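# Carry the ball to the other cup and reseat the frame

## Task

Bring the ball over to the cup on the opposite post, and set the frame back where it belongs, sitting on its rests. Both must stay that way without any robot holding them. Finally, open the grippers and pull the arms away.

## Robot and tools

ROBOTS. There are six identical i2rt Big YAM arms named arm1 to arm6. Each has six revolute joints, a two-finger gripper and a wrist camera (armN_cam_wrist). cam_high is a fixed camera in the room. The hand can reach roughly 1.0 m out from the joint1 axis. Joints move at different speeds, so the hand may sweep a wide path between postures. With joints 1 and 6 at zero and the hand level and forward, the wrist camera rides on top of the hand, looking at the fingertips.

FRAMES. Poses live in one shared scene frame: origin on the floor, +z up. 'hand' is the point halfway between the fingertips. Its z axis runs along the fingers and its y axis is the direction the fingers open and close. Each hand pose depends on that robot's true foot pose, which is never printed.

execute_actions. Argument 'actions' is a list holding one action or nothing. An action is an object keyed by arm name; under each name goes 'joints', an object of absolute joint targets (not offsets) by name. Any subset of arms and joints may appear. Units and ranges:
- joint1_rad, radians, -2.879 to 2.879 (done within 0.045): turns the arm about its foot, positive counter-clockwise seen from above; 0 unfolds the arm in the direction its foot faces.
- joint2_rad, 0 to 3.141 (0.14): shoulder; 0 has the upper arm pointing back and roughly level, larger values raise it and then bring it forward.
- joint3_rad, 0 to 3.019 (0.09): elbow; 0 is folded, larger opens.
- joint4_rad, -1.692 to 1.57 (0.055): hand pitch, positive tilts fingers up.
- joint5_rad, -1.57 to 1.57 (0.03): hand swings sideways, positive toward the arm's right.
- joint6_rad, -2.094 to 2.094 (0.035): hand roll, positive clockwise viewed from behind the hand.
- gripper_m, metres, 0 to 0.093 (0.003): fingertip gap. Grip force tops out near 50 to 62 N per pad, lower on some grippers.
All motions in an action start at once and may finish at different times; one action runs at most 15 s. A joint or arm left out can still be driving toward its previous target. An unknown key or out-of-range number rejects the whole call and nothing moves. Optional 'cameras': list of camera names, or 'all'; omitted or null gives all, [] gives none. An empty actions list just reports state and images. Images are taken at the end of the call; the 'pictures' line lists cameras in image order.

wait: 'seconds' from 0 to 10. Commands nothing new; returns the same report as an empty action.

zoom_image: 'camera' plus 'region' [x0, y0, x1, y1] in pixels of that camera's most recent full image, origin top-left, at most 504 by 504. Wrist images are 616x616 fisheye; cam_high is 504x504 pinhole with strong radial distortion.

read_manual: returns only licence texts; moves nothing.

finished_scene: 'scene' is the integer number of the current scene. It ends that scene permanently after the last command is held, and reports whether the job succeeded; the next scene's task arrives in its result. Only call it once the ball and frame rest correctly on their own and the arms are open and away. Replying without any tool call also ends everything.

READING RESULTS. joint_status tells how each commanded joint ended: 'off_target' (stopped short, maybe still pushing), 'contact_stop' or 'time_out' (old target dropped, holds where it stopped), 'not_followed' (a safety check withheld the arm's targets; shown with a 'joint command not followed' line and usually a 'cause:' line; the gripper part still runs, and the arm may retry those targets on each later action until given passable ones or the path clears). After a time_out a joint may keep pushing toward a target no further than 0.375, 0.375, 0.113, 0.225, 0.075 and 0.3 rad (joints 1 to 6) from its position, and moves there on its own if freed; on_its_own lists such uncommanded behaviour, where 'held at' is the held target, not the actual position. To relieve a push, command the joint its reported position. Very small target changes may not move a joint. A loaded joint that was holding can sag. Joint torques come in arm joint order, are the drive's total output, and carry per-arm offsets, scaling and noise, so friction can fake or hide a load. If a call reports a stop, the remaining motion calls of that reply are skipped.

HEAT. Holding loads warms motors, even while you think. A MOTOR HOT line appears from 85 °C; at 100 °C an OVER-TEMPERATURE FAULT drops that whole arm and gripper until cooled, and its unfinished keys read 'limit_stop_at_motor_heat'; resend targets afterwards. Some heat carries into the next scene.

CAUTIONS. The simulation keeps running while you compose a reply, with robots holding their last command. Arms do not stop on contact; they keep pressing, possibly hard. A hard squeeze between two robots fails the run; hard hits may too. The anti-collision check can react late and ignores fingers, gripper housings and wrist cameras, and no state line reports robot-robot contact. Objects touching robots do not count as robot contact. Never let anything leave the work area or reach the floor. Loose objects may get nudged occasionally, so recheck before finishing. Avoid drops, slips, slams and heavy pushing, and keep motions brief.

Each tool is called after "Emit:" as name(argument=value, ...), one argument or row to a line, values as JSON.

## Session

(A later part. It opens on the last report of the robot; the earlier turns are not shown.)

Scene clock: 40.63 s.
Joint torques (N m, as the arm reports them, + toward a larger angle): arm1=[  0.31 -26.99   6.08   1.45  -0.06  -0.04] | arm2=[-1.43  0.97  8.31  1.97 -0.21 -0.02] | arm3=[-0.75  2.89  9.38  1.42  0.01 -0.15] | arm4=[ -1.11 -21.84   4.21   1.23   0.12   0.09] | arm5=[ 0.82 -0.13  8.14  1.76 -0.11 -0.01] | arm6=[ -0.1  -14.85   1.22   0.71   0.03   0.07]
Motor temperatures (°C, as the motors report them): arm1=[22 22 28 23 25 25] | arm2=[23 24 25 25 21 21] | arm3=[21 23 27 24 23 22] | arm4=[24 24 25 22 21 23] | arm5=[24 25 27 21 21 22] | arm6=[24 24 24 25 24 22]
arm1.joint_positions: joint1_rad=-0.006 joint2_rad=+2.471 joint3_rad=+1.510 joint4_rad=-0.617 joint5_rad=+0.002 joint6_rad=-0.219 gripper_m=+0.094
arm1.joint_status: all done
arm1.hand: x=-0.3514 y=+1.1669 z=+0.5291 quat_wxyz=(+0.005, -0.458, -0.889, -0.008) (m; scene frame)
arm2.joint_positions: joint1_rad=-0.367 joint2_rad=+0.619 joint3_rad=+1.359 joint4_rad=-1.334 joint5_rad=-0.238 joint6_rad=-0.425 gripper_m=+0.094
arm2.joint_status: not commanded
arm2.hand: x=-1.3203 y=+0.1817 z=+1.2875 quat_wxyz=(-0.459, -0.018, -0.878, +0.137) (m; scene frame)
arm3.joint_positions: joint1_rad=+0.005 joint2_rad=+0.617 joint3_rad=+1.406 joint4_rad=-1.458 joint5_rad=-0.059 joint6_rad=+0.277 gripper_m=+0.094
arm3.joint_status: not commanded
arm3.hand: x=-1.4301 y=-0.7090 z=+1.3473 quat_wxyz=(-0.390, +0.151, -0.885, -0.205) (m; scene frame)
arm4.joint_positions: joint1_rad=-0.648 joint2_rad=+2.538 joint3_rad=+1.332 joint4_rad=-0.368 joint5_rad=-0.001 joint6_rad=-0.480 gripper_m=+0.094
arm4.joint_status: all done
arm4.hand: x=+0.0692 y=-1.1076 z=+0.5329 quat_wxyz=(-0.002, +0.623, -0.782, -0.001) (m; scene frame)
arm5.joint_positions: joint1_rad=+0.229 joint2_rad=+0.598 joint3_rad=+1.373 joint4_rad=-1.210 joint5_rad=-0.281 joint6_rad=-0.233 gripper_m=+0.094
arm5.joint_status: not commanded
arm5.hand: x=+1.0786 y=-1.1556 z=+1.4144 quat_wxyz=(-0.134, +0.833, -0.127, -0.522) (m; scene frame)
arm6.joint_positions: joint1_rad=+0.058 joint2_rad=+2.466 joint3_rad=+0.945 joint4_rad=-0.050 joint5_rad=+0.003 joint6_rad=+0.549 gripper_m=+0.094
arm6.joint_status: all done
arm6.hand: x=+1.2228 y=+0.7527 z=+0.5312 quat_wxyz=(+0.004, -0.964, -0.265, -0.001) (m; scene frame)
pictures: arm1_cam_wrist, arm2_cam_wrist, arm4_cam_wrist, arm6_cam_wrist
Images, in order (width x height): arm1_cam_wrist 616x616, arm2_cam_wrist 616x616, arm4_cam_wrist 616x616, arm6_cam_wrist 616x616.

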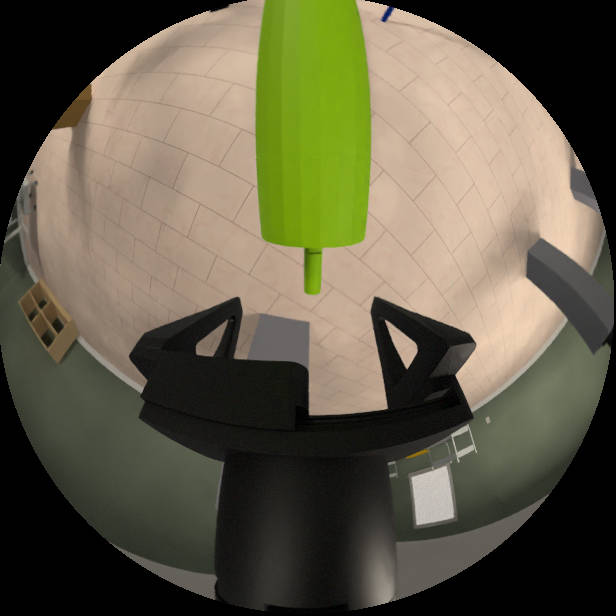

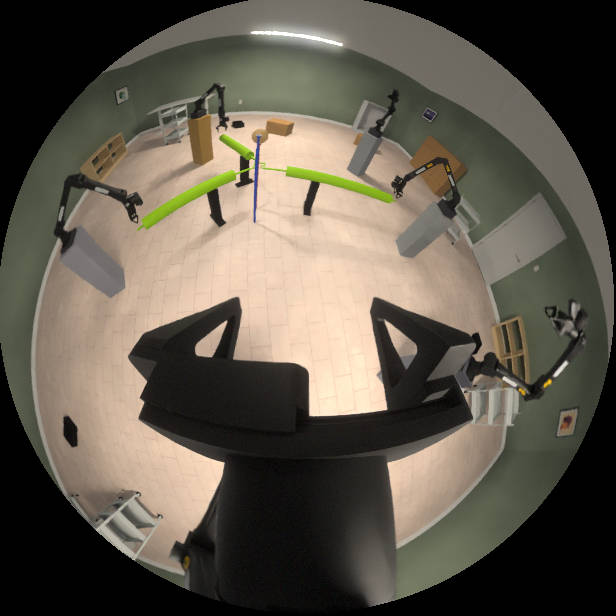

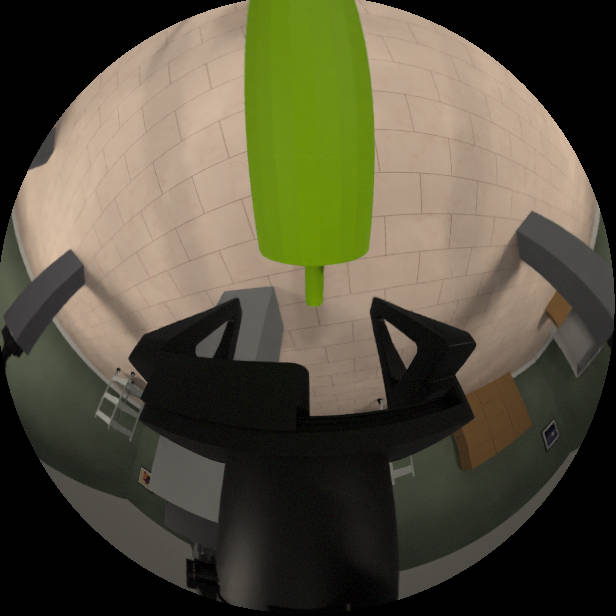

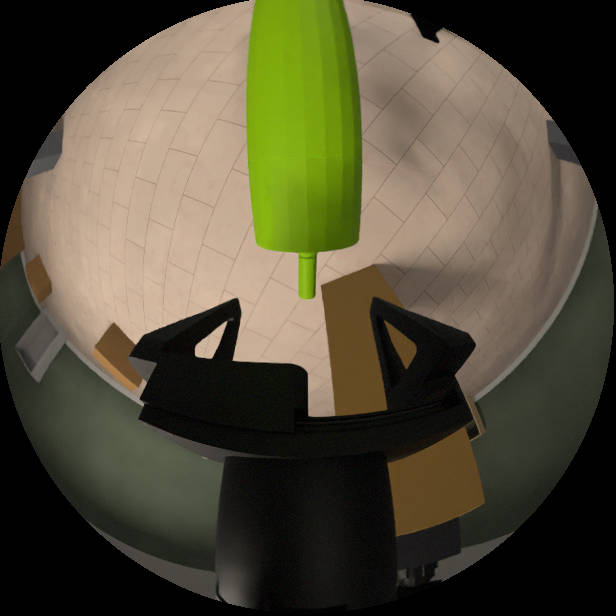

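Emit:
execute_actions(
  actions=[
    {"arm1":{"joints":{"joint2_rad":2.582,"joint3_rad":1.585,"joint4_rad":-0.51}},"arm4":{"joints":{"joint1_rad":-0.67,"joint2_rad":2.648,"joint3_rad":1.394,"joint4_rad":-0.28,"joint6_rad":-0.5}},"arm6":{"joints":{"joint2_rad":2.637,"joint3_rad":1.06,"joint4_rad":0.035,"joint6_rad":0.52}}},
  ],
  cameras=["arm1_cam_wrist","arm4_cam_wrist","arm6_cam_wrist"],
)

Emit:
execute_actions(
  actions=[
    {"arm1":{"joints":{"gripper_m":0}},"arm4":{"joints":{"gripper_m":0}},"arm6":{"joints":{"gripper_m":0}},"arm2":{"joints":{"joint1_rad":-0.2,"joint2_rad":1.6,"joint3_rad":1.2,"joint4_rad":0.75,"joint5_rad":0,"joint6_rad":0}},"arm5":{"joints":{"joint1_rad":0,"joint2_rad":1.6,"joint3_rad":1.2,"joint4_rad":0.75,"joint5_rad":0,"joint6_rad":0}}},
  ],
)

Scene clock: 54.30 s.
Joint torques (N m, as the arm reports them, + toward a larger angle): arm1=[  1.01 -27.48   5.11   1.38  -0.08  -0.04] | arm2=[-1.97  0.84  8.4   1.97 -0.19 -0.08] | arm3=[-0.71  2.87  9.37  1.42  0.01 -0.15] | arm4=[ -0.91 -21.02   3.54   1.07   0.11  -0.08] | arm5=[ 0.88  0.47  7.91  1.99 -0.09 -0.04] | arm6=[  0.2  -10.04   0.43   0.44  -0.37  -0.08]
Motor temperatures (°C, as the motors report them): arm1=[22 23 27 23 25 25] | arm2=[23 24 26 25 21 21] | arm3=[21 23 27 24 23 22] | arm4=[24 25 24 22 21 23] | arm5=[24 25 27 21 21 22] | arm6=[24 25 23 25 24 22]
arm1.joint_positions: joint1_rad=-0.006 joint2_rad=+2.604 joint3_rad=+1.571 joint4_rad=-0.524 joint5_rad=+0.002 joint6_rad=-0.219 gripper_m=+0.094
arm1.joint_status: all done
arm1.hand: x=-0.3498 y=+1.1643 z=+0.4679 quat_wxyz=(-0.004, -0.459, -0.889, -0.001) (m; scene frame)
arm2.joint_positions: joint1_rad=-0.367 joint2_rad=+0.619 joint3_rad=+1.359 joint4_rad=-1.334 joint5_rad=-0.238 joint6_rad=-0.425 gripper_m=+0.094
arm2.joint_status: not commanded
arm2.hand: x=-1.3203 y=+0.1817 z=+1.2875 quat_wxyz=(-0.459, -0.018, -0.878, +0.137) (m; scene frame)
arm3.joint_positions: joint1_rad=+0.005 joint2_rad=+0.617 joint3_rad=+1.406 joint4_rad=-1.458 joint5_rad=-0.059 joint6_rad=+0.277 gripper_m=+0.094
arm3.joint_status: not commanded
arm3.hand: x=-1.4301 y=-0.7090 z=+1.3473 quat_wxyz=(-0.390, +0.151, -0.885, -0.205) (m; scene frame)
arm4.joint_positions: joint1_rad=-0.664 joint2_rad=+2.655 joint3_rad=+1.390 joint4_rad=-0.293 joint5_rad=-0.001 joint6_rad=-0.490 gripper_m=+0.094
arm4.joint_status: all done
arm4.hand: x=+0.0750 y=-1.1134 z=+0.4838 quat_wxyz=(-0.010, +0.620, -0.784, -0.002) (m; scene frame)
arm5.joint_positions: joint1_rad=+0.229 joint2_rad=+0.598 joint3_rad=+1.373 joint4_rad=-1.210 joint5_rad=-0.281 joint6_rad=-0.233 gripper_m=+0.094
arm5.joint_status: not commanded
arm5.hand: x=+1.0786 y=-1.1556 z=+1.4144 quat_wxyz=(-0.134, +0.833, -0.127, -0.522) (m; scene frame)
arm6.joint_positions: joint1_rad=+0.058 joint2_rad=+2.592 joint3_rad=+1.066 joint4_rad=+0.036 joint5_rad=+0.014 joint6_rad=+0.522 gripper_m=+0.094
arm6.joint_status: all done
arm6.hand: x=+1.2033 y=+0.7201 z=+0.4880 quat_wxyz=(-0.021, -0.960, -0.278, +0.031) (m; scene frame)
pictures: arm1_cam_wrist, arm4_cam_wrist, arm6_cam_wrist
Images, in order (width x height): arm1_cam_wrist 616x616, arm4_cam_wrist 616x616, arm6_cam_wrist 616x616.

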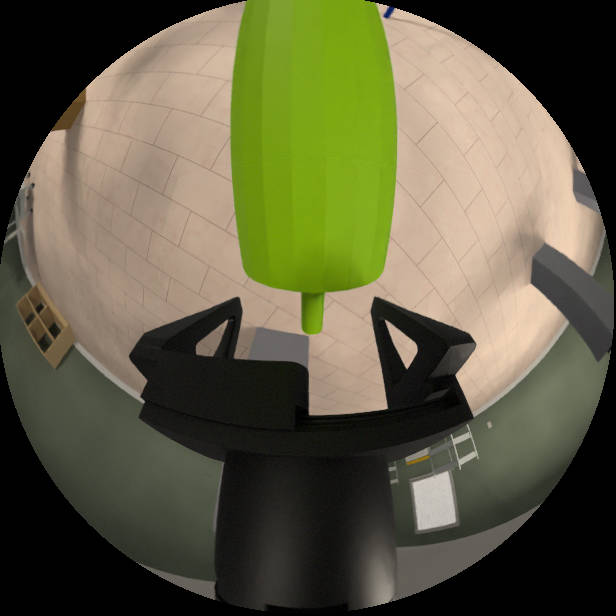

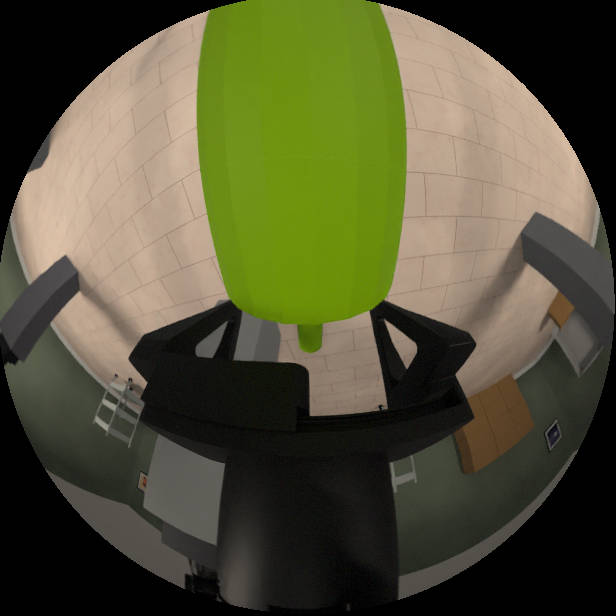

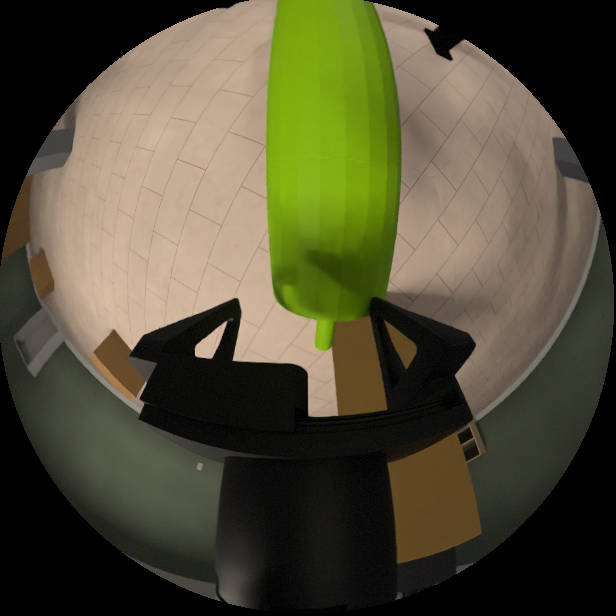

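Scene clock: 56.33 s.
Joint torques (N m, as the arm reports them, + toward a larger angle): arm1=[  1.15 -26.59   5.6    1.16   0.1   -0.03] | arm2=[ -1.58 -17.11   8.72   2.69   0.06   0.04] | arm3=[-0.77  2.86  9.37  1.43  0.01 -0.16] | arm4=[ -0.97 -21.27   3.55   1.04   0.24  -0.07] | arm5=[  0.1  -15.01   7.61   2.92   0.1    0.05] | arm6=[ 0.76 -9.5   0.94  0.84  0.   -0.01]
Motor temperatures (°C, as the motors report them): arm1=[22 23 27 23 25 25] | arm2=[23 24 26 25 21 21] | arm3=[21 23 27 24 23 22] | arm4=[24 26 24 22 21 23] | arm5=[24 25 27 21 21 22] | arm6=[24 25 23 25 24 22]
arm1.joint_positions: joint1_rad=-0.008 joint2_rad=+2.602 joint3_rad=+1.566 joint4_rad=-0.524 joint5_rad=-0.002 joint6_rad=-0.219 gripper_m=+0.000
arm1.joint_status: all done
arm1.hand: x=-0.3505 y=+1.1659 z=+0.4683 quat_wxyz=(-0.004, -0.459, -0.888, -0.004) (m; scene frame)
arm2.joint_positions: joint1_rad=-0.203 joint2_rad=+1.604 joint3_rad=+1.192 joint4_rad=+0.728 joint5_rad=-0.004 joint6_rad=-0.011 gripper_m=+0.094
arm2.joint_status: all done
arm2.hand: x=-0.9136 y=-0.0071 z=+1.1911 quat_wxyz=(-0.791, -0.120, -0.573, +0.177) (m; scene frame)
arm3.joint_positions: joint1_rad=+0.005 joint2_rad=+0.617 joint3_rad=+1.406 joint4_rad=-1.458 joint5_rad=-0.059 joint6_rad=+0.277 gripper_m=+0.094
arm3.joint_status: not commanded
arm3.hand: x=-1.4301 y=-0.7090 z=+1.3473 quat_wxyz=(-0.390, +0.151, -0.885, -0.205) (m; scene frame)
arm4.joint_positions: joint1_rad=-0.663 joint2_rad=+2.655 joint3_rad=+1.388 joint4_rad=-0.293 joint5_rad=-0.004 joint6_rad=-0.491 gripper_m=+0.000
arm4.joint_status: all done
arm4.hand: x=+0.0738 y=-1.1133 z=+0.4836 quat_wxyz=(-0.009, +0.621, -0.784, -0.004) (m; scene frame)
arm5.joint_positions: joint1_rad=+0.002 joint2_rad=+1.607 joint3_rad=+1.200 joint4_rad=+0.720 joint5_rad=-0.002 joint6_rad=-0.008 gripper_m=+0.094
arm5.joint_status: all done
arm5.hand: x=+0.8847 y=-0.7199 z=+1.2724 quat_wxyz=(-0.368, +0.532, -0.265, -0.715) (m; scene frame)
arm6.joint_positions: joint1_rad=+0.052 joint2_rad=+2.588 joint3_rad=+1.061 joint4_rad=+0.033 joint5_rad=+0.003 joint6_rad=+0.520 gripper_m=+0.000
arm6.joint_status: all done
arm6.hand: x=+1.2038 y=+0.7221 z=+0.4893 quat_wxyz=(-0.023, -0.961, -0.276, +0.026) (m; scene frame)
pictures: arm1_cam_wrist, arm2_cam_wrist, arm3_cam_wrist, arm4_cam_wrist, arm5_cam_wrist, arm6_cam_wrist, cam_high
Images, in order (width x height): arm1_cam_wrist 616x616, arm2_cam_wrist 616x616, arm3_cam_wrist 616x616, arm4_cam_wrist 616x616, arm5_cam_wrist 616x616, arm6_cam_wrist 616x616, cam_high 504x504.

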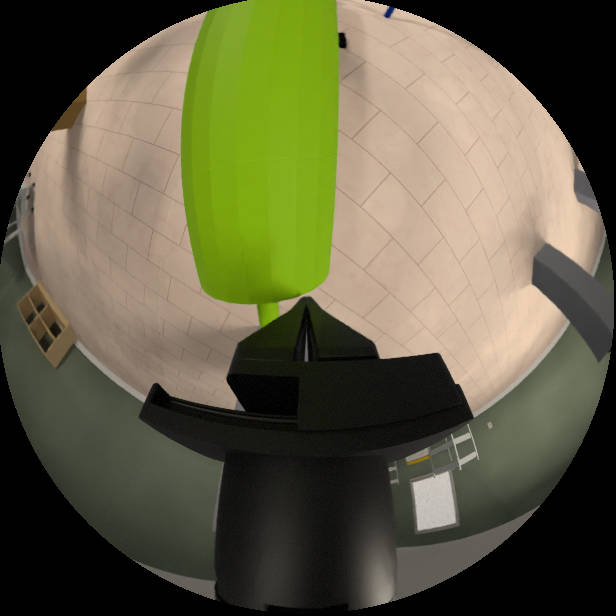

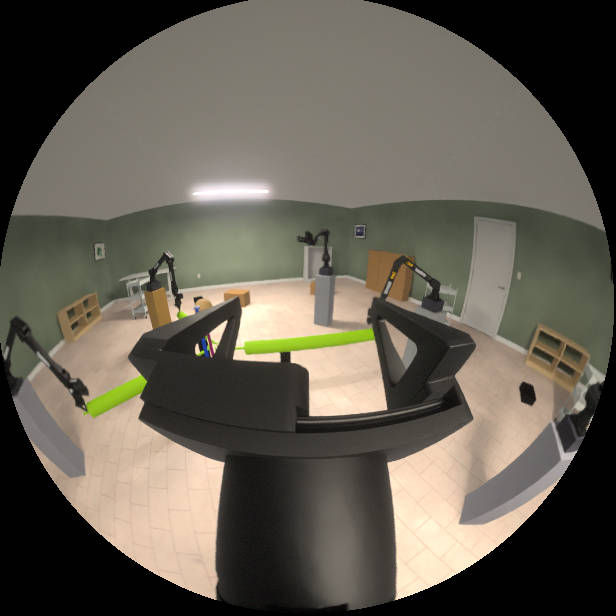

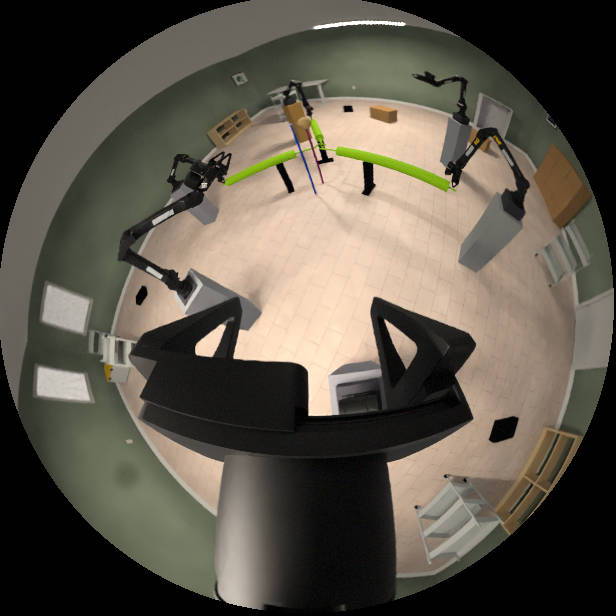

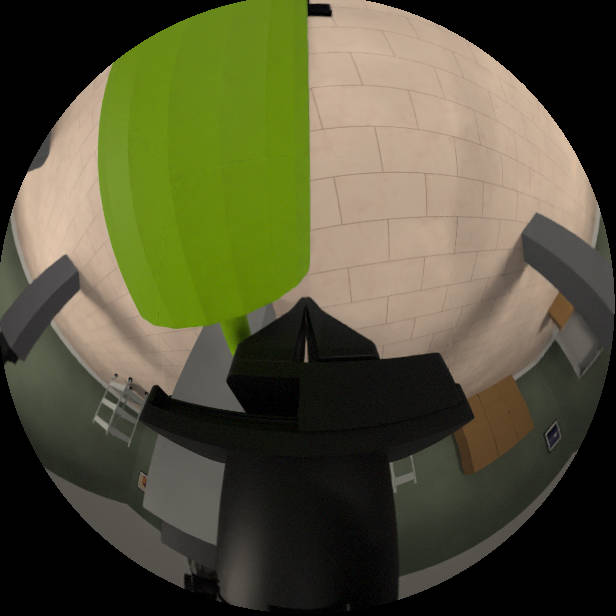

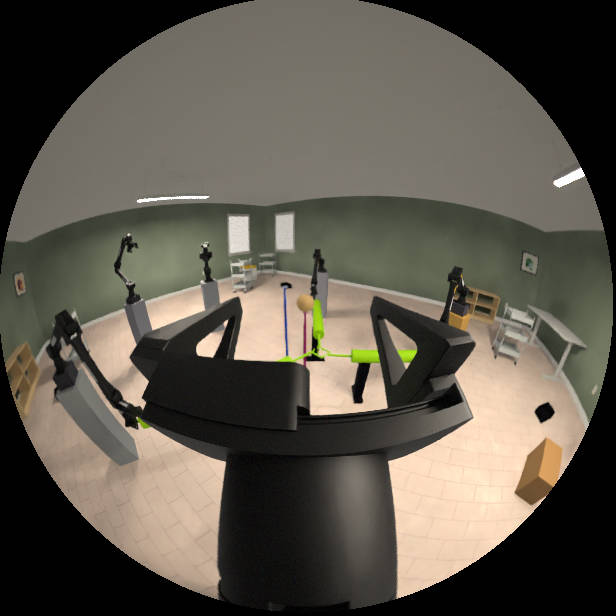

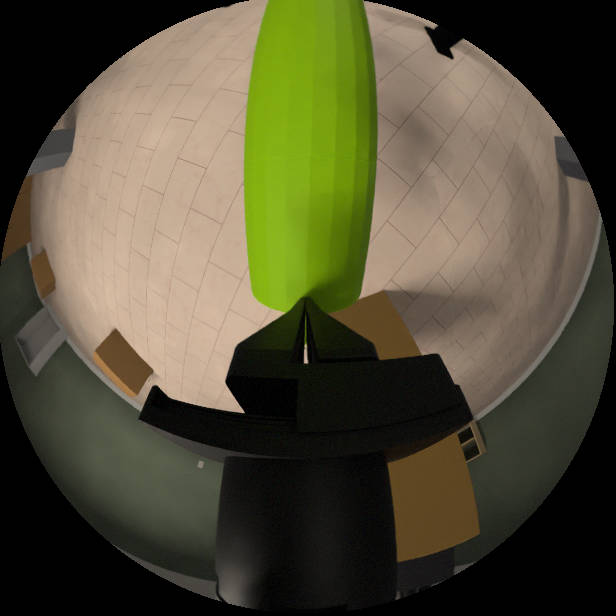

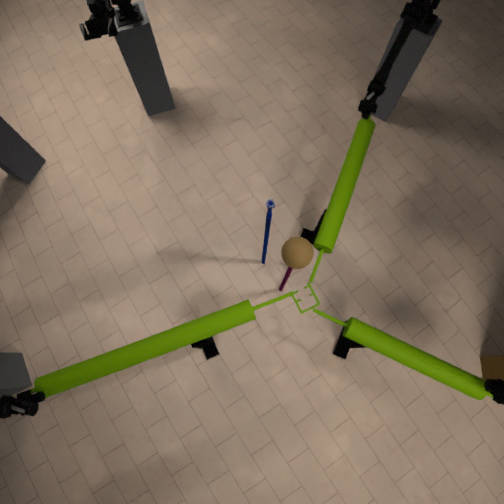

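Emit:
execute_actions(
  actions=[
    {"arm1":{"joints":{"joint2_rad":2.446,"joint3_rad":1.5,"joint4_rad":-0.6}},"arm4":{"joints":{"joint2_rad":2.48,"joint3_rad":1.29,"joint4_rad":-0.38}},"arm6":{"joints":{"joint2_rad":2.452,"joint3_rad":0.92,"joint4_rad":-0.04}},"arm2":{"joints":{"joint1_rad":0.3,"joint4_rad":0.3}},"arm5":{"joints":{"joint4_rad":0.3}}},
  ],
  cameras=[],
)

Emit:
execute_actions(
  actions=[
    {"arm1":{"joints":{"gripper_m":0.093}},"arm4":{"joints":{"gripper_m":0.093}},"arm6":{"joints":{"gripper_m":0.093}}},
  ],
)

Scene clock: 60.80 s.
Joint torques (N m, as the arm reports them, + toward a larger angle): arm1=[  0.99 -25.41   5.46  -0.05   0.05  -0.07] | arm2=[ -1.94 -16.99   9.04   1.38  -0.04   0.05] | arm3=[-0.72  2.91  9.37  1.43  0.01 -0.16] | arm4=[ -0.97 -19.22   4.23   0.     0.27  -0.08] | arm5=[  0.03 -15.72   7.87   1.02   0.07   0.05] | arm6=[  0.49 -14.17   0.81   0.15   0.04  -0.06]
Motor temperatures (°C, as the motors report them): arm1=[22 24 27 23 25 25] | arm2=[23 25 26 25 21 21] | arm3=[21 23 27 24 23 22] | arm4=[24 26 24 22 21 23] | arm5=[24 25 27 21 21 22] | arm6=[24 25 23 25 24 22]
arm1.joint_positions: joint1_rad=-0.008 joint2_rad=+2.447 joint3_rad=+1.487 joint4_rad=-0.587 joint5_rad=-0.002 joint6_rad=-0.219 gripper_m=+0.000
arm1.joint_status: all done
arm1.hand: x=-0.3503 y=+1.1637 z=+0.5374 quat_wxyz=(-0.008, -0.459, -0.888, +0.000) (m; scene frame)
arm2.joint_positions: joint1_rad=+0.301 joint2_rad=+1.603 joint3_rad=+1.192 joint4_rad=+0.315 joint5_rad=-0.001 joint6_rad=-0.009 gripper_m=+0.094
arm2.joint_status: all done
arm2.hand: x=-0.8417 y=+0.3300 z=+1.0904 quat_wxyz=(-0.673, +0.032, -0.739, -0.020) (m; scene frame)
arm3.joint_positions: joint1_rad=+0.005 joint2_rad=+0.617 joint3_rad=+1.406 joint4_rad=-1.458 joint5_rad=-0.059 joint6_rad=+0.277 gripper_m=+0.094
arm3.joint_status: not commanded
arm3.hand: x=-1.4301 y=-0.7090 z=+1.3473 quat_wxyz=(-0.390, +0.151, -0.885, -0.205) (m; scene frame)
arm4.joint_positions: joint1_rad=-0.663 joint2_rad=+2.470 joint3_rad=+1.284 joint4_rad=-0.367 joint5_rad=-0.004 joint6_rad=-0.491 gripper_m=+0.000
arm4.joint_status: all done
arm4.hand: x=+0.0752 y=-1.1118 z=+0.5593 quat_wxyz=(-0.012, +0.621, -0.784, -0.004) (m; scene frame)
arm5.joint_positions: joint1_rad=+0.002 joint2_rad=+1.607 joint3_rad=+1.200 joint4_rad=+0.319 joint5_rad=-0.002 joint6_rad=-0.008 gripper_m=+0.094
arm5.joint_status: all done
arm5.hand: x=+0.8795 y=-0.7120 z=+1.1749 quat_wxyz=(-0.307, +0.664, -0.332, -0.595) (m; scene frame)
arm6.joint_positions: joint1_rad=+0.052 joint2_rad=+2.463 joint3_rad=+0.916 joint4_rad=-0.038 joint5_rad=+0.003 joint6_rad=+0.520 gripper_m=+0.000
arm6.joint_status: all done
arm6.hand: x=+1.2277 y=+0.7665 z=+0.5320 quat_wxyz=(+0.010, -0.961, -0.276, -0.006) (m; scene frame)
pictures: none
No camera images: the call's "cameras" was empty. Leave "cameras" out to get every camera's image.

Scene clock: 61.50 s.
Joint torques (N m, as the arm reports them, + toward a larger angle): arm1=[  0.58 -24.86   5.63   0.15   0.04  -0.03] | arm2=[ -1.91 -17.03   8.94   1.35  -0.05   0.05] | arm3=[-0.72  2.88  9.38  1.42  0.02 -0.16] | arm4=[ -1.03 -19.31   4.26  -0.02   0.26  -0.08] | arm5=[  0.07 -14.64   7.9    1.19   0.12   0.03] | arm6=[  1.02 -13.38   1.09   0.32   0.06   0.04]
Motor temperatures (°C, as the motors report them): arm1=[22 24 27 23 25 25] | arm2=[23 25 26 25 21 21] | arm3=[21 23 27 24 23 22] | arm4=[24 26 24 22 21 23] | arm5=[24 25 27 21 21 22] | arm6=[24 25 23 25 24 22]
arm1.joint_positions: joint1_rad=-0.008 joint2_rad=+2.447 joint3_rad=+1.487 joint4_rad=-0.587 joint5_rad=-0.002 joint6_rad=-0.219 gripper_m=+0.093
arm1.joint_status: all done
arm1.hand: x=-0.3503 y=+1.1637 z=+0.5374 quat_wxyz=(-0.008, -0.459, -0.888, +0.000) (m; scene frame)
arm2.joint_positions: joint1_rad=+0.301 joint2_rad=+1.603 joint3_rad=+1.192 joint4_rad=+0.315 joint5_rad=-0.001 joint6_rad=-0.009 gripper_m=+0.094
arm2.joint_status: not commanded
arm2.hand: x=-0.8417 y=+0.3300 z=+1.0904 quat_wxyz=(-0.673, +0.032, -0.739, -0.020) (m; scene frame)
arm3.joint_positions: joint1_rad=+0.005 joint2_rad=+0.617 joint3_rad=+1.406 joint4_rad=-1.458 joint5_rad=-0.059 joint6_rad=+0.277 gripper_m=+0.094
arm3.joint_status: not commanded
arm3.hand: x=-1.4301 y=-0.7090 z=+1.3473 quat_wxyz=(-0.390, +0.151, -0.885, -0.205) (m; scene frame)
arm4.joint_positions: joint1_rad=-0.663 joint2_rad=+2.470 joint3_rad=+1.284 joint4_rad=-0.367 joint5_rad=-0.004 joint6_rad=-0.491 gripper_m=+0.093
arm4.joint_status: all done
arm4.hand: x=+0.0752 y=-1.1118 z=+0.5593 quat_wxyz=(-0.012, +0.621, -0.784, -0.004) (m; scene frame)
arm5.joint_positions: joint1_rad=+0.002 joint2_rad=+1.607 joint3_rad=+1.200 joint4_rad=+0.319 joint5_rad=-0.002 joint6_rad=-0.008 gripper_m=+0.094
arm5.joint_status: not commanded
arm5.hand: x=+0.8795 y=-0.7120 z=+1.1749 quat_wxyz=(-0.307, +0.664, -0.332, -0.595) (m; scene frame)
arm6.joint_positions: joint1_rad=+0.052 joint2_rad=+2.463 joint3_rad=+0.916 joint4_rad=-0.038 joint5_rad=+0.003 joint6_rad=+0.520 gripper_m=+0.093
arm6.joint_status: all done
arm6.hand: x=+1.2277 y=+0.7665 z=+0.5320 quat_wxyz=(+0.010, -0.961, -0.276, -0.006) (m; scene frame)
pictures: arm1_cam_wrist, arm2_cam_wrist, arm3_cam_wrist, arm4_cam_wrist, arm5_cam_wrist, arm6_cam_wrist, cam_high
Images, in order (width x height): arm1_cam_wrist 616x616, arm2_cam_wrist 616x616, arm3_cam_wrist 616x616, arm4_cam_wrist 616x616, arm5_cam_wrist 616x616, arm6_cam_wrist 616x616, cam_high 504x504.

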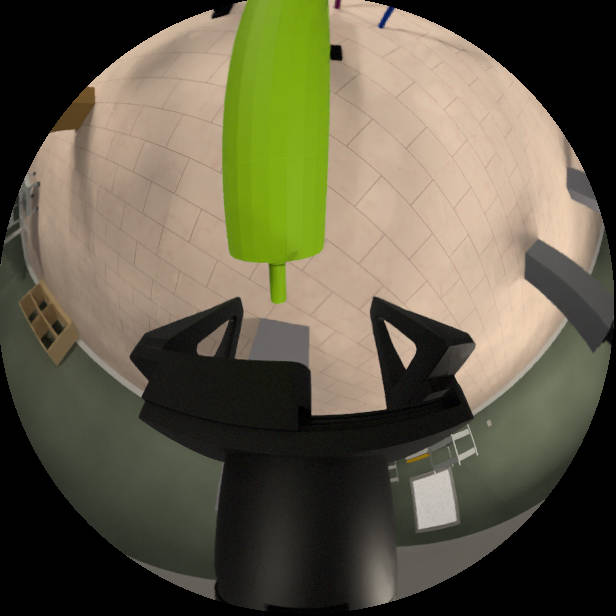

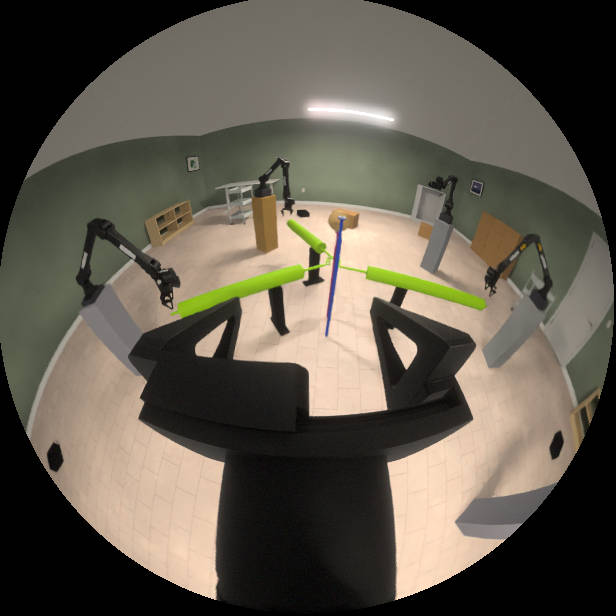

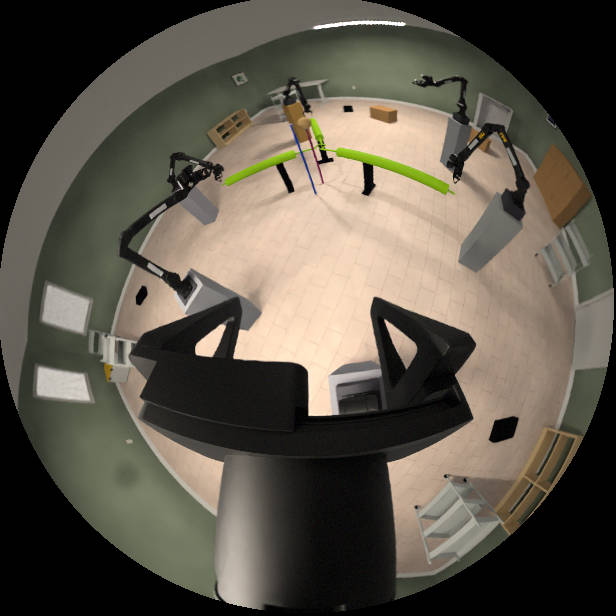

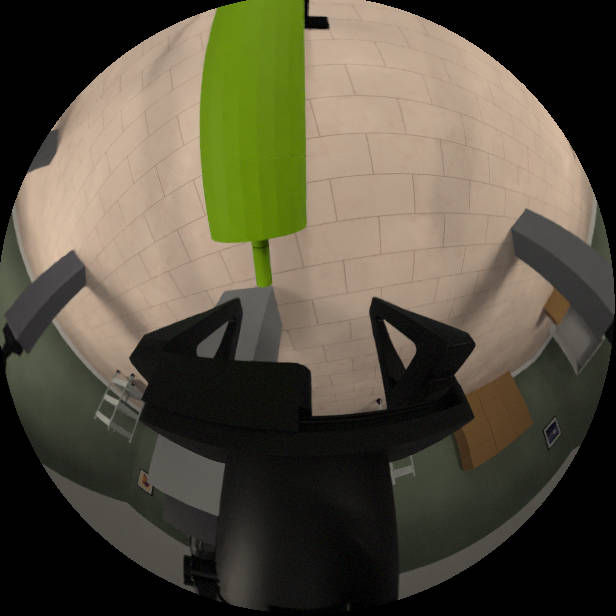

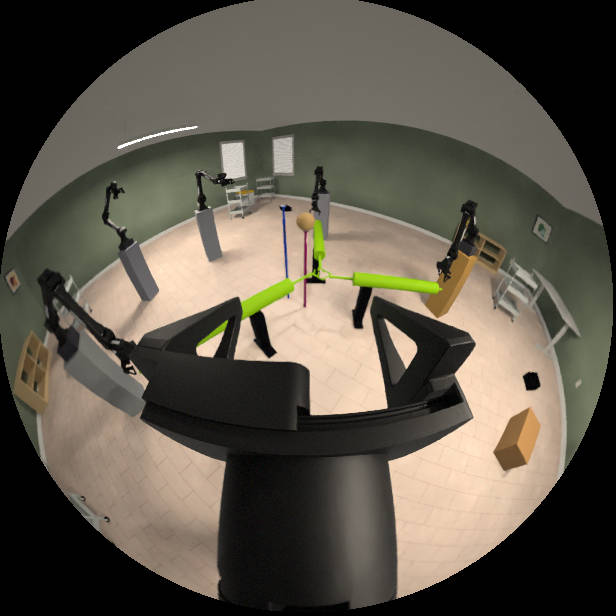

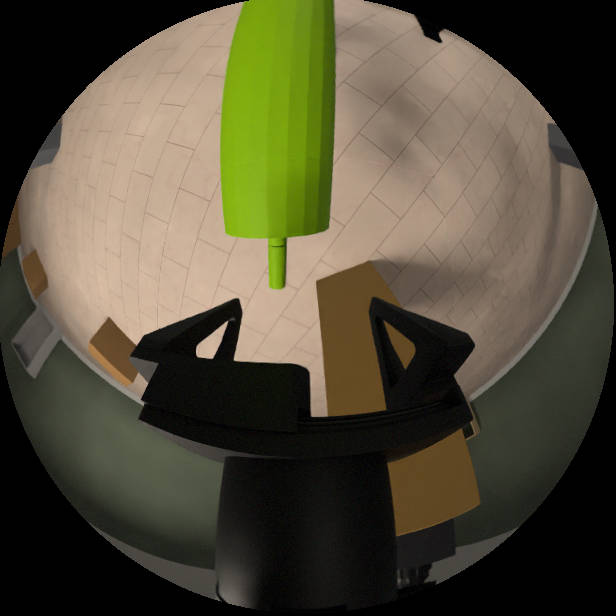

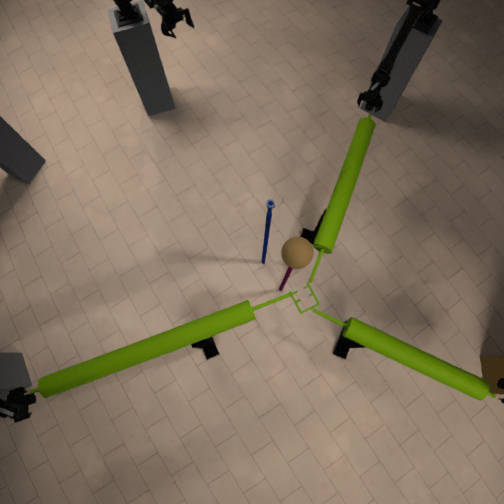

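Emit:
execute_actions(
  actions=[
    {"arm1":{"joints":{"joint1_rad":0.05,"joint6_rad":-0.13,"joint4_rad":-0.65}},"arm4":{"joints":{"joint1_rad":-0.575,"joint6_rad":-0.37,"joint4_rad":-0.45}},"arm6":{"joints":{"joint1_rad":0.122,"joint6_rad":0.62}}},
  ],
  cameras=[],
)

Emit:
execute_actions(
  actions=[
    {"arm1":{"joints":{"joint2_rad":2.612}},"arm4":{"joints":{"joint2_rad":2.706}},"arm6":{"joints":{"joint2_rad":2.704}}},
  ],
  cameras=[],
)

Emit:
execute_actions(
  actions=[
    {"arm1":{"joints":{"joint3_rad":1.525,"joint4_rad":-0.432}},"arm4":{"joints":{"joint3_rad":1.383,"joint4_rad":-0.22}},"arm6":{"joints":{"joint3_rad":1.103,"joint4_rad":0.055}}},
  ],
  cameras=["arm1_cam_wrist","arm4_cam_wrist","arm6_cam_wrist"],
)

Scene clock: 71.67 s.
Joint torques (N m, as the arm reports them, + toward a larger angle): arm1=[  2.67 -25.09   5.49  -0.23   0.09   0.01] | arm2=[ -2.29 -16.98   8.94   1.35  -0.03   0.03] | arm3=[-0.76  2.92  9.37  1.43  0.01 -0.16] | arm4=[ -1.06 -19.13   4.15  -0.25   0.19   0.08] | arm5=[ -0.08 -15.17   7.72   1.09   0.1    0.06] | arm6=[ -1.35 -14.88   1.18   0.03   0.02   0.1 ]
Motor temperatures (°C, as the motors report them): arm1=[22 24 27 23 25 25] | arm2=[23 26 27 25 21 21] | arm3=[21 23 27 24 23 22] | arm4=[24 26 24 22 21 23] | arm5=[24 26 28 21 21 22] | arm6=[24 25 23 25 24 22]
arm1.joint_positions: joint1_rad=+0.052 joint2_rad=+2.447 joint3_rad=+1.487 joint4_rad=-0.635 joint5_rad=-0.002 joint6_rad=-0.139 gripper_m=+0.093
arm1.joint_status: all done
arm1.hand: x=-0.3241 y=+1.1885 z=+0.5378 quat_wxyz=(+0.011, -0.468, -0.883, -0.015) (m; scene frame)
arm2.joint_positions: joint1_rad=+0.301 joint2_rad=+1.603 joint3_rad=+1.192 joint4_rad=+0.315 joint5_rad=-0.001 joint6_rad=-0.009 gripper_m=+0.094
arm2.joint_status: not commanded
arm2.hand: x=-0.8417 y=+0.3300 z=+1.0904 quat_wxyz=(-0.673, +0.032, -0.739, -0.020) (m; scene frame)
arm3.joint_positions: joint1_rad=+0.005 joint2_rad=+0.617 joint3_rad=+1.406 joint4_rad=-1.458 joint5_rad=-0.059 joint6_rad=+0.277 gripper_m=+0.094
arm3.joint_status: not commanded
arm3.hand: x=-1.4301 y=-0.7090 z=+1.3473 quat_wxyz=(-0.390, +0.151, -0.885, -0.205) (m; scene frame)
arm4.joint_positions: joint1_rad=-0.566 joint2_rad=+2.470 joint3_rad=+1.284 joint4_rad=-0.434 joint5_rad=-0.002 joint6_rad=-0.380 gripper_m=+0.093
arm4.joint_status: all done
arm4.hand: x=+0.0274 y=-1.0947 z=+0.5594 quat_wxyz=(+0.020, +0.615, -0.788, +0.005) (m; scene frame)
arm5.joint_positions: joint1_rad=+0.002 joint2_rad=+1.607 joint3_rad=+1.200 joint4_rad=+0.319 joint5_rad=-0.002 joint6_rad=-0.008 gripper_m=+0.094
arm5.joint_status: not commanded
arm5.hand: x=+0.8795 y=-0.7120 z=+1.1749 quat_wxyz=(-0.307, +0.664, -0.332, -0.595) (m; scene frame)
arm6.joint_positions: joint1_rad=+0.127 joint2_rad=+2.463 joint3_rad=+0.916 joint4_rad=-0.038 joint5_rad=+0.003 joint6_rad=+0.608 gripper_m=+0.093
arm6.joint_status: all done
arm6.hand: x=+1.2522 y=+0.7545 z=+0.5320 quat_wxyz=(+0.010, -0.963, -0.270, -0.006) (m; scene frame)
pictures: none
No camera images: the call's "cameras" was empty. Leave "cameras" out to get every camera's image.

Scene clock: 72.93 s.
Joint torques (N m, as the arm reports them, + toward a larger angle): arm1=[  1.6  -25.43   4.29  -0.38   0.06  -0.05] | arm2=[ -1.89 -16.98   8.96   1.25  -0.05   0.04] | arm3=[-0.77  2.92  9.38  1.45  0.01 -0.15] | arm4=[ -1.02 -19.23   1.83  -0.52   0.2    0.08] | arm5=[  0.29 -15.01   7.79   1.17   0.11   0.06] | arm6=[ -0.42 -12.76  -2.11  -0.33   0.05   0.09]
Motor temperatures (°C, as the motors report them): arm1=[22 24 27 23 25 25] | arm2=[23 26 27 25 21 21] | arm3=[21 23 27 24 23 22] | arm4=[24 26 24 22 21 23] | arm5=[24 26 28 21 21 22] | arm6=[24 25 23 25 24 22]
arm1.joint_positions: joint1_rad=+0.052 joint2_rad=+2.633 joint3_rad=+1.482 joint4_rad=-0.640 joint5_rad=-0.002 joint6_rad=-0.139 gripper_m=+0.093
arm1.joint_status: all done
arm1.hand: x=-0.3595 y=+1.2626 z=+0.4439 quat_wxyz=(+0.090, -0.465, -0.878, -0.072) (m; scene frame)
arm2.joint_positions: joint1_rad=+0.301 joint2_rad=+1.603 joint3_rad=+1.192 joint4_rad=+0.315 joint5_rad=-0.001 joint6_rad=-0.009 gripper_m=+0.094
arm2.joint_status: not commanded
arm2.hand: x=-0.8417 y=+0.3300 z=+1.0904 quat_wxyz=(-0.673, +0.032, -0.739, -0.020) (m; scene frame)
arm3.joint_positions: joint1_rad=+0.005 joint2_rad=+0.617 joint3_rad=+1.406 joint4_rad=-1.458 joint5_rad=-0.059 joint6_rad=+0.277 gripper_m=+0.094
arm3.joint_status: not commanded
arm3.hand: x=-1.4301 y=-0.7090 z=+1.3473 quat_wxyz=(-0.390, +0.151, -0.885, -0.205) (m; scene frame)
arm4.joint_positions: joint1_rad=-0.566 joint2_rad=+2.716 joint3_rad=+1.283 joint4_rad=-0.441 joint5_rad=-0.002 joint6_rad=-0.379 gripper_m=+0.093
arm4.joint_status: all done
arm4.hand: x=-0.0407 y=-1.1891 z=+0.4574 quat_wxyz=(+0.141, +0.608, -0.780, +0.040) (m; scene frame)
arm5.joint_positions: joint1_rad=+0.002 joint2_rad=+1.607 joint3_rad=+1.200 joint4_rad=+0.319 joint5_rad=-0.002 joint6_rad=-0.008 gripper_m=+0.094
arm5.joint_status: not commanded
arm5.hand: x=+0.8795 y=-0.7120 z=+1.1749 quat_wxyz=(-0.307, +0.664, -0.332, -0.595) (m; scene frame)
arm6.joint_positions: joint1_rad=+0.127 joint2_rad=+2.716 joint3_rad=+0.917 joint4_rad=-0.040 joint5_rad=+0.003 joint6_rad=+0.609 gripper_m=+0.093
arm6.joint_status: all done
arm6.hand: x=+1.3014 y=+0.8659 z=+0.4613 quat_wxyz=(+0.107, -0.954, -0.267, -0.086) (m; scene frame)
pictures: none
No camera images: the call's "cameras" was empty. Leave "cameras" out to get every camera's image.

Scene clock: 73.87 s.
Joint torques (N m, as the arm reports them, + toward a larger angle): arm1=[  1.92 -25.95   5.42   1.23   0.08  -0.06] | arm2=[ -1.71 -16.63   9.09   1.53  -0.05   0.02] | arm3=[-0.75  2.92  9.36  1.43  0.01 -0.16] | arm4=[ -1.08 -20.42   2.66   1.23   0.19   0.09] | arm5=[  0.16 -14.97   7.8    1.11   0.09   0.09] | arm6=[ -1.27 -13.47  -0.25   0.33   0.08   0.1 ]
Motor temperatures (°C, as the motors report them): arm1=[22 24 27 23 25 25] | arm2=[23 26 27 25 21 21] | arm3=[21 23 27 24 23 22] | arm4=[24 26 24 22 21 23] | arm5=[24 26 28 21 21 22] | arm6=[24 25 23 25 24 22]
arm1.joint_positions: joint1_rad=+0.052 joint2_rad=+2.633 joint3_rad=+1.501 joint4_rad=-0.449 joint5_rad=-0.002 joint6_rad=-0.139 gripper_m=+0.093
arm1.joint_status: all done
arm1.hand: x=-0.3340 y=+1.2108 z=+0.4404 quat_wxyz=(+0.005, -0.468, -0.883, -0.010) (m; scene frame)
arm2.joint_positions: joint1_rad=+0.301 joint2_rad=+1.603 joint3_rad=+1.192 joint4_rad=+0.315 joint5_rad=-0.001 joint6_rad=-0.009 gripper_m=+0.094
arm2.joint_status: not commanded
arm2.hand: x=-0.8417 y=+0.3300 z=+1.0904 quat_wxyz=(-0.673, +0.032, -0.739, -0.020) (m; scene frame)
arm3.joint_positions: joint1_rad=+0.005 joint2_rad=+0.617 joint3_rad=+1.406 joint4_rad=-1.458 joint5_rad=-0.059 joint6_rad=+0.277 gripper_m=+0.094
arm3.joint_status: not commanded
arm3.hand: x=-1.4301 y=-0.7090 z=+1.3473 quat_wxyz=(-0.390, +0.151, -0.885, -0.205) (m; scene frame)
arm4.joint_positions: joint1_rad=-0.566 joint2_rad=+2.708 joint3_rad=+1.384 joint4_rad=-0.237 joint5_rad=-0.002 joint6_rad=-0.379 gripper_m=+0.093
arm4.joint_status: all done
arm4.hand: x=+0.0266 y=-1.0960 z=+0.4577 quat_wxyz=(-0.008, +0.615, -0.789, -0.003) (m; scene frame)
arm5.joint_positions: joint1_rad=+0.002 joint2_rad=+1.607 joint3_rad=+1.200 joint4_rad=+0.319 joint5_rad=-0.002 joint6_rad=-0.008 gripper_m=+0.094
arm5.joint_status: not commanded
arm5.hand: x=+0.8795 y=-0.7120 z=+1.1749 quat_wxyz=(-0.307, +0.664, -0.332, -0.595) (m; scene frame)
arm6.joint_positions: joint1_rad=+0.127 joint2_rad=+2.702 joint3_rad=+1.108 joint4_rad=+0.054 joint5_rad=+0.003 joint6_rad=+0.610 gripper_m=+0.093
arm6.joint_status: all done
arm6.hand: x=+1.2410 y=+0.7296 z=+0.4469 quat_wxyz=(-0.008, -0.963, -0.269, +0.009) (m; scene frame)
pictures: arm1_cam_wrist, arm4_cam_wrist, arm6_cam_wrist
Images, in order (width x height): arm1_cam_wrist 616x616, arm4_cam_wrist 616x616, arm6_cam_wrist 616x616.

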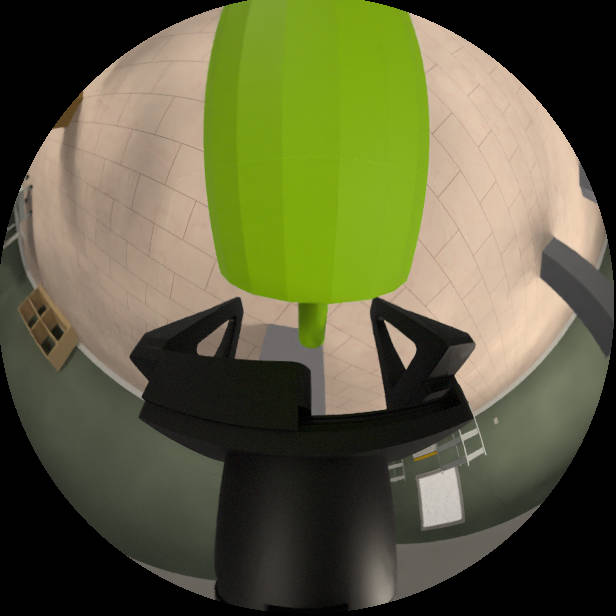

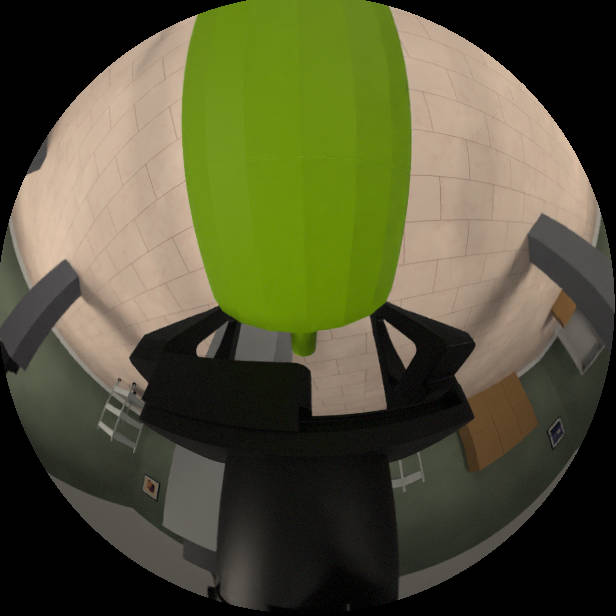

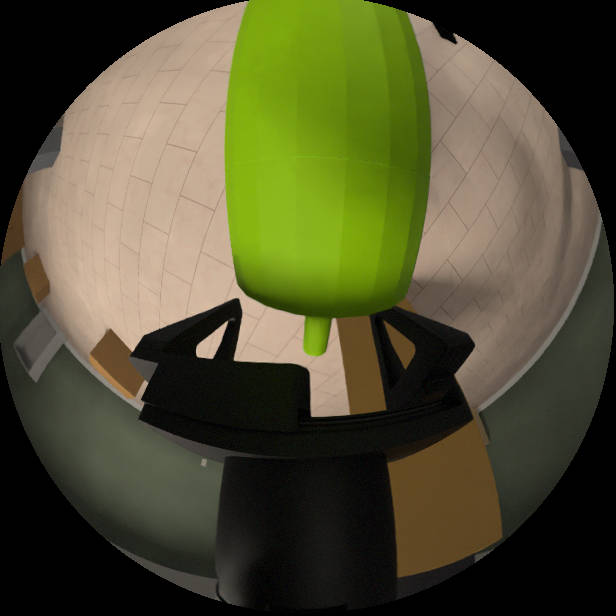

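Arms 4 and 6 need to go a bit back and lower.

Emit:
execute_actions(
  actions=[
    {"arm4":{"joints":{"joint2_rad":2.73}},"arm6":{"joints":{"joint2_rad":2.725}}},
  ],
  cameras=["arm4_cam_wrist","arm6_cam_wrist"],
)

Scene clock: 75.80 s.
Joint torques (N m, as the arm reports them, + toward a larger angle): arm1=[  1.88 -25.99   5.24   1.32   0.07  -0.02] | arm2=[ -2.04 -17.14   8.95   1.31  -0.03   0.02] | arm3=[-0.76  2.88  9.37  1.43  0.01 -0.15] | arm4=[ -1.2  -19.36   2.57   1.23   0.19   0.08] | arm5=[  0.   -15.07   7.79   1.13   0.13   0.07] | arm6=[ -0.49 -12.88  -0.37   0.38   0.1    0.14]
Motor temperatures (°C, as the motors report them): arm1=[22 24 27 23 25 25] | arm2=[23 26 27 25 21 21] | arm3=[21 23 27 24 23 22] | arm4=[24 26 23 22 21 23] | arm5=[24 26 28 21 21 22] | arm6=[24 25 23 25 24 22]
arm1.joint_positions: joint1_rad=+0.052 joint2_rad=+2.633 joint3_rad=+1.501 joint4_rad=-0.449 joint5_rad=-0.002 joint6_rad=-0.139 gripper_m=+0.093
arm1.joint_status: not commanded
arm1.hand: x=-0.3340 y=+1.2108 z=+0.4404 quat_wxyz=(+0.005, -0.468, -0.883, -0.010) (m; scene frame)
arm2.joint_positions: joint1_rad=+0.301 joint2_rad=+1.603 joint3_rad=+1.192 joint4_rad=+0.315 joint5_rad=-0.001 joint6_rad=-0.009 gripper_m=+0.094
arm2.joint_status: not commanded
arm2.hand: x=-0.8417 y=+0.3300 z=+1.0904 quat_wxyz=(-0.673, +0.032, -0.739, -0.020) (m; scene frame)
arm3.joint_positions: joint1_rad=+0.005 joint2_rad=+0.617 joint3_rad=+1.406 joint4_rad=-1.458 joint5_rad=-0.059 joint6_rad=+0.277 gripper_m=+0.094
arm3.joint_status: not commanded
arm3.hand: x=-1.4301 y=-0.7090 z=+1.3473 quat_wxyz=(-0.390, +0.151, -0.885, -0.205) (m; scene frame)
arm4.joint_positions: joint1_rad=-0.566 joint2_rad=+2.719 joint3_rad=+1.384 joint4_rad=-0.237 joint5_rad=-0.002 joint6_rad=-0.379 gripper_m=+0.093
arm4.joint_status: all done
arm4.hand: x=+0.0233 y=-1.1006 z=+0.4526 quat_wxyz=(-0.003, +0.615, -0.789, -0.002) (m; scene frame)
arm5.joint_positions: joint1_rad=+0.002 joint2_rad=+1.607 joint3_rad=+1.200 joint4_rad=+0.319 joint5_rad=-0.002 joint6_rad=-0.008 gripper_m=+0.094
arm5.joint_status: not commanded
arm5.hand: x=+0.8795 y=-0.7120 z=+1.1749 quat_wxyz=(-0.307, +0.664, -0.332, -0.595) (m; scene frame)
arm6.joint_positions: joint1_rad=+0.127 joint2_rad=+2.716 joint3_rad=+1.108 joint4_rad=+0.054 joint5_rad=+0.003 joint6_rad=+0.610 gripper_m=+0.093
arm6.joint_status: all done
arm6.hand: x=+1.2441 y=+0.7365 z=+0.4418 quat_wxyz=(-0.002, -0.963, -0.269, +0.005) (m; scene frame)
pictures: arm4_cam_wrist, arm6_cam_wrist
Images, in order (width x height): arm4_cam_wrist 616x616, arm6_cam_wrist 616x616.

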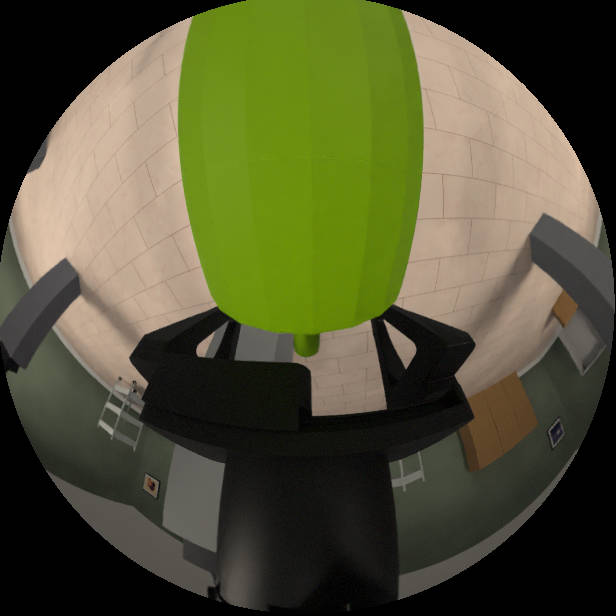

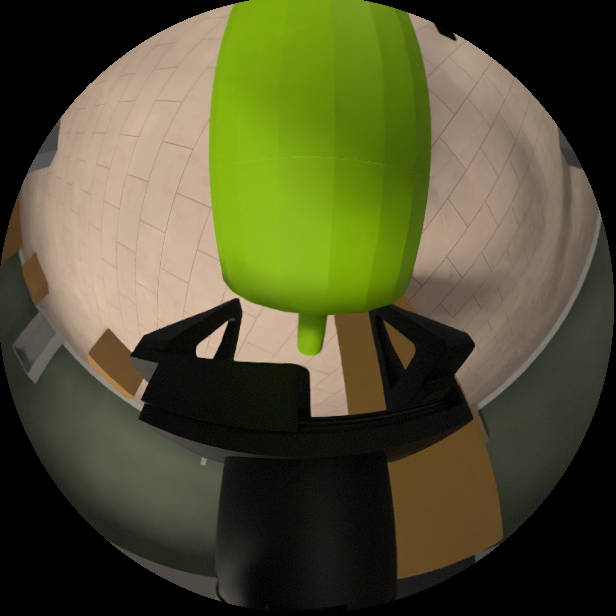

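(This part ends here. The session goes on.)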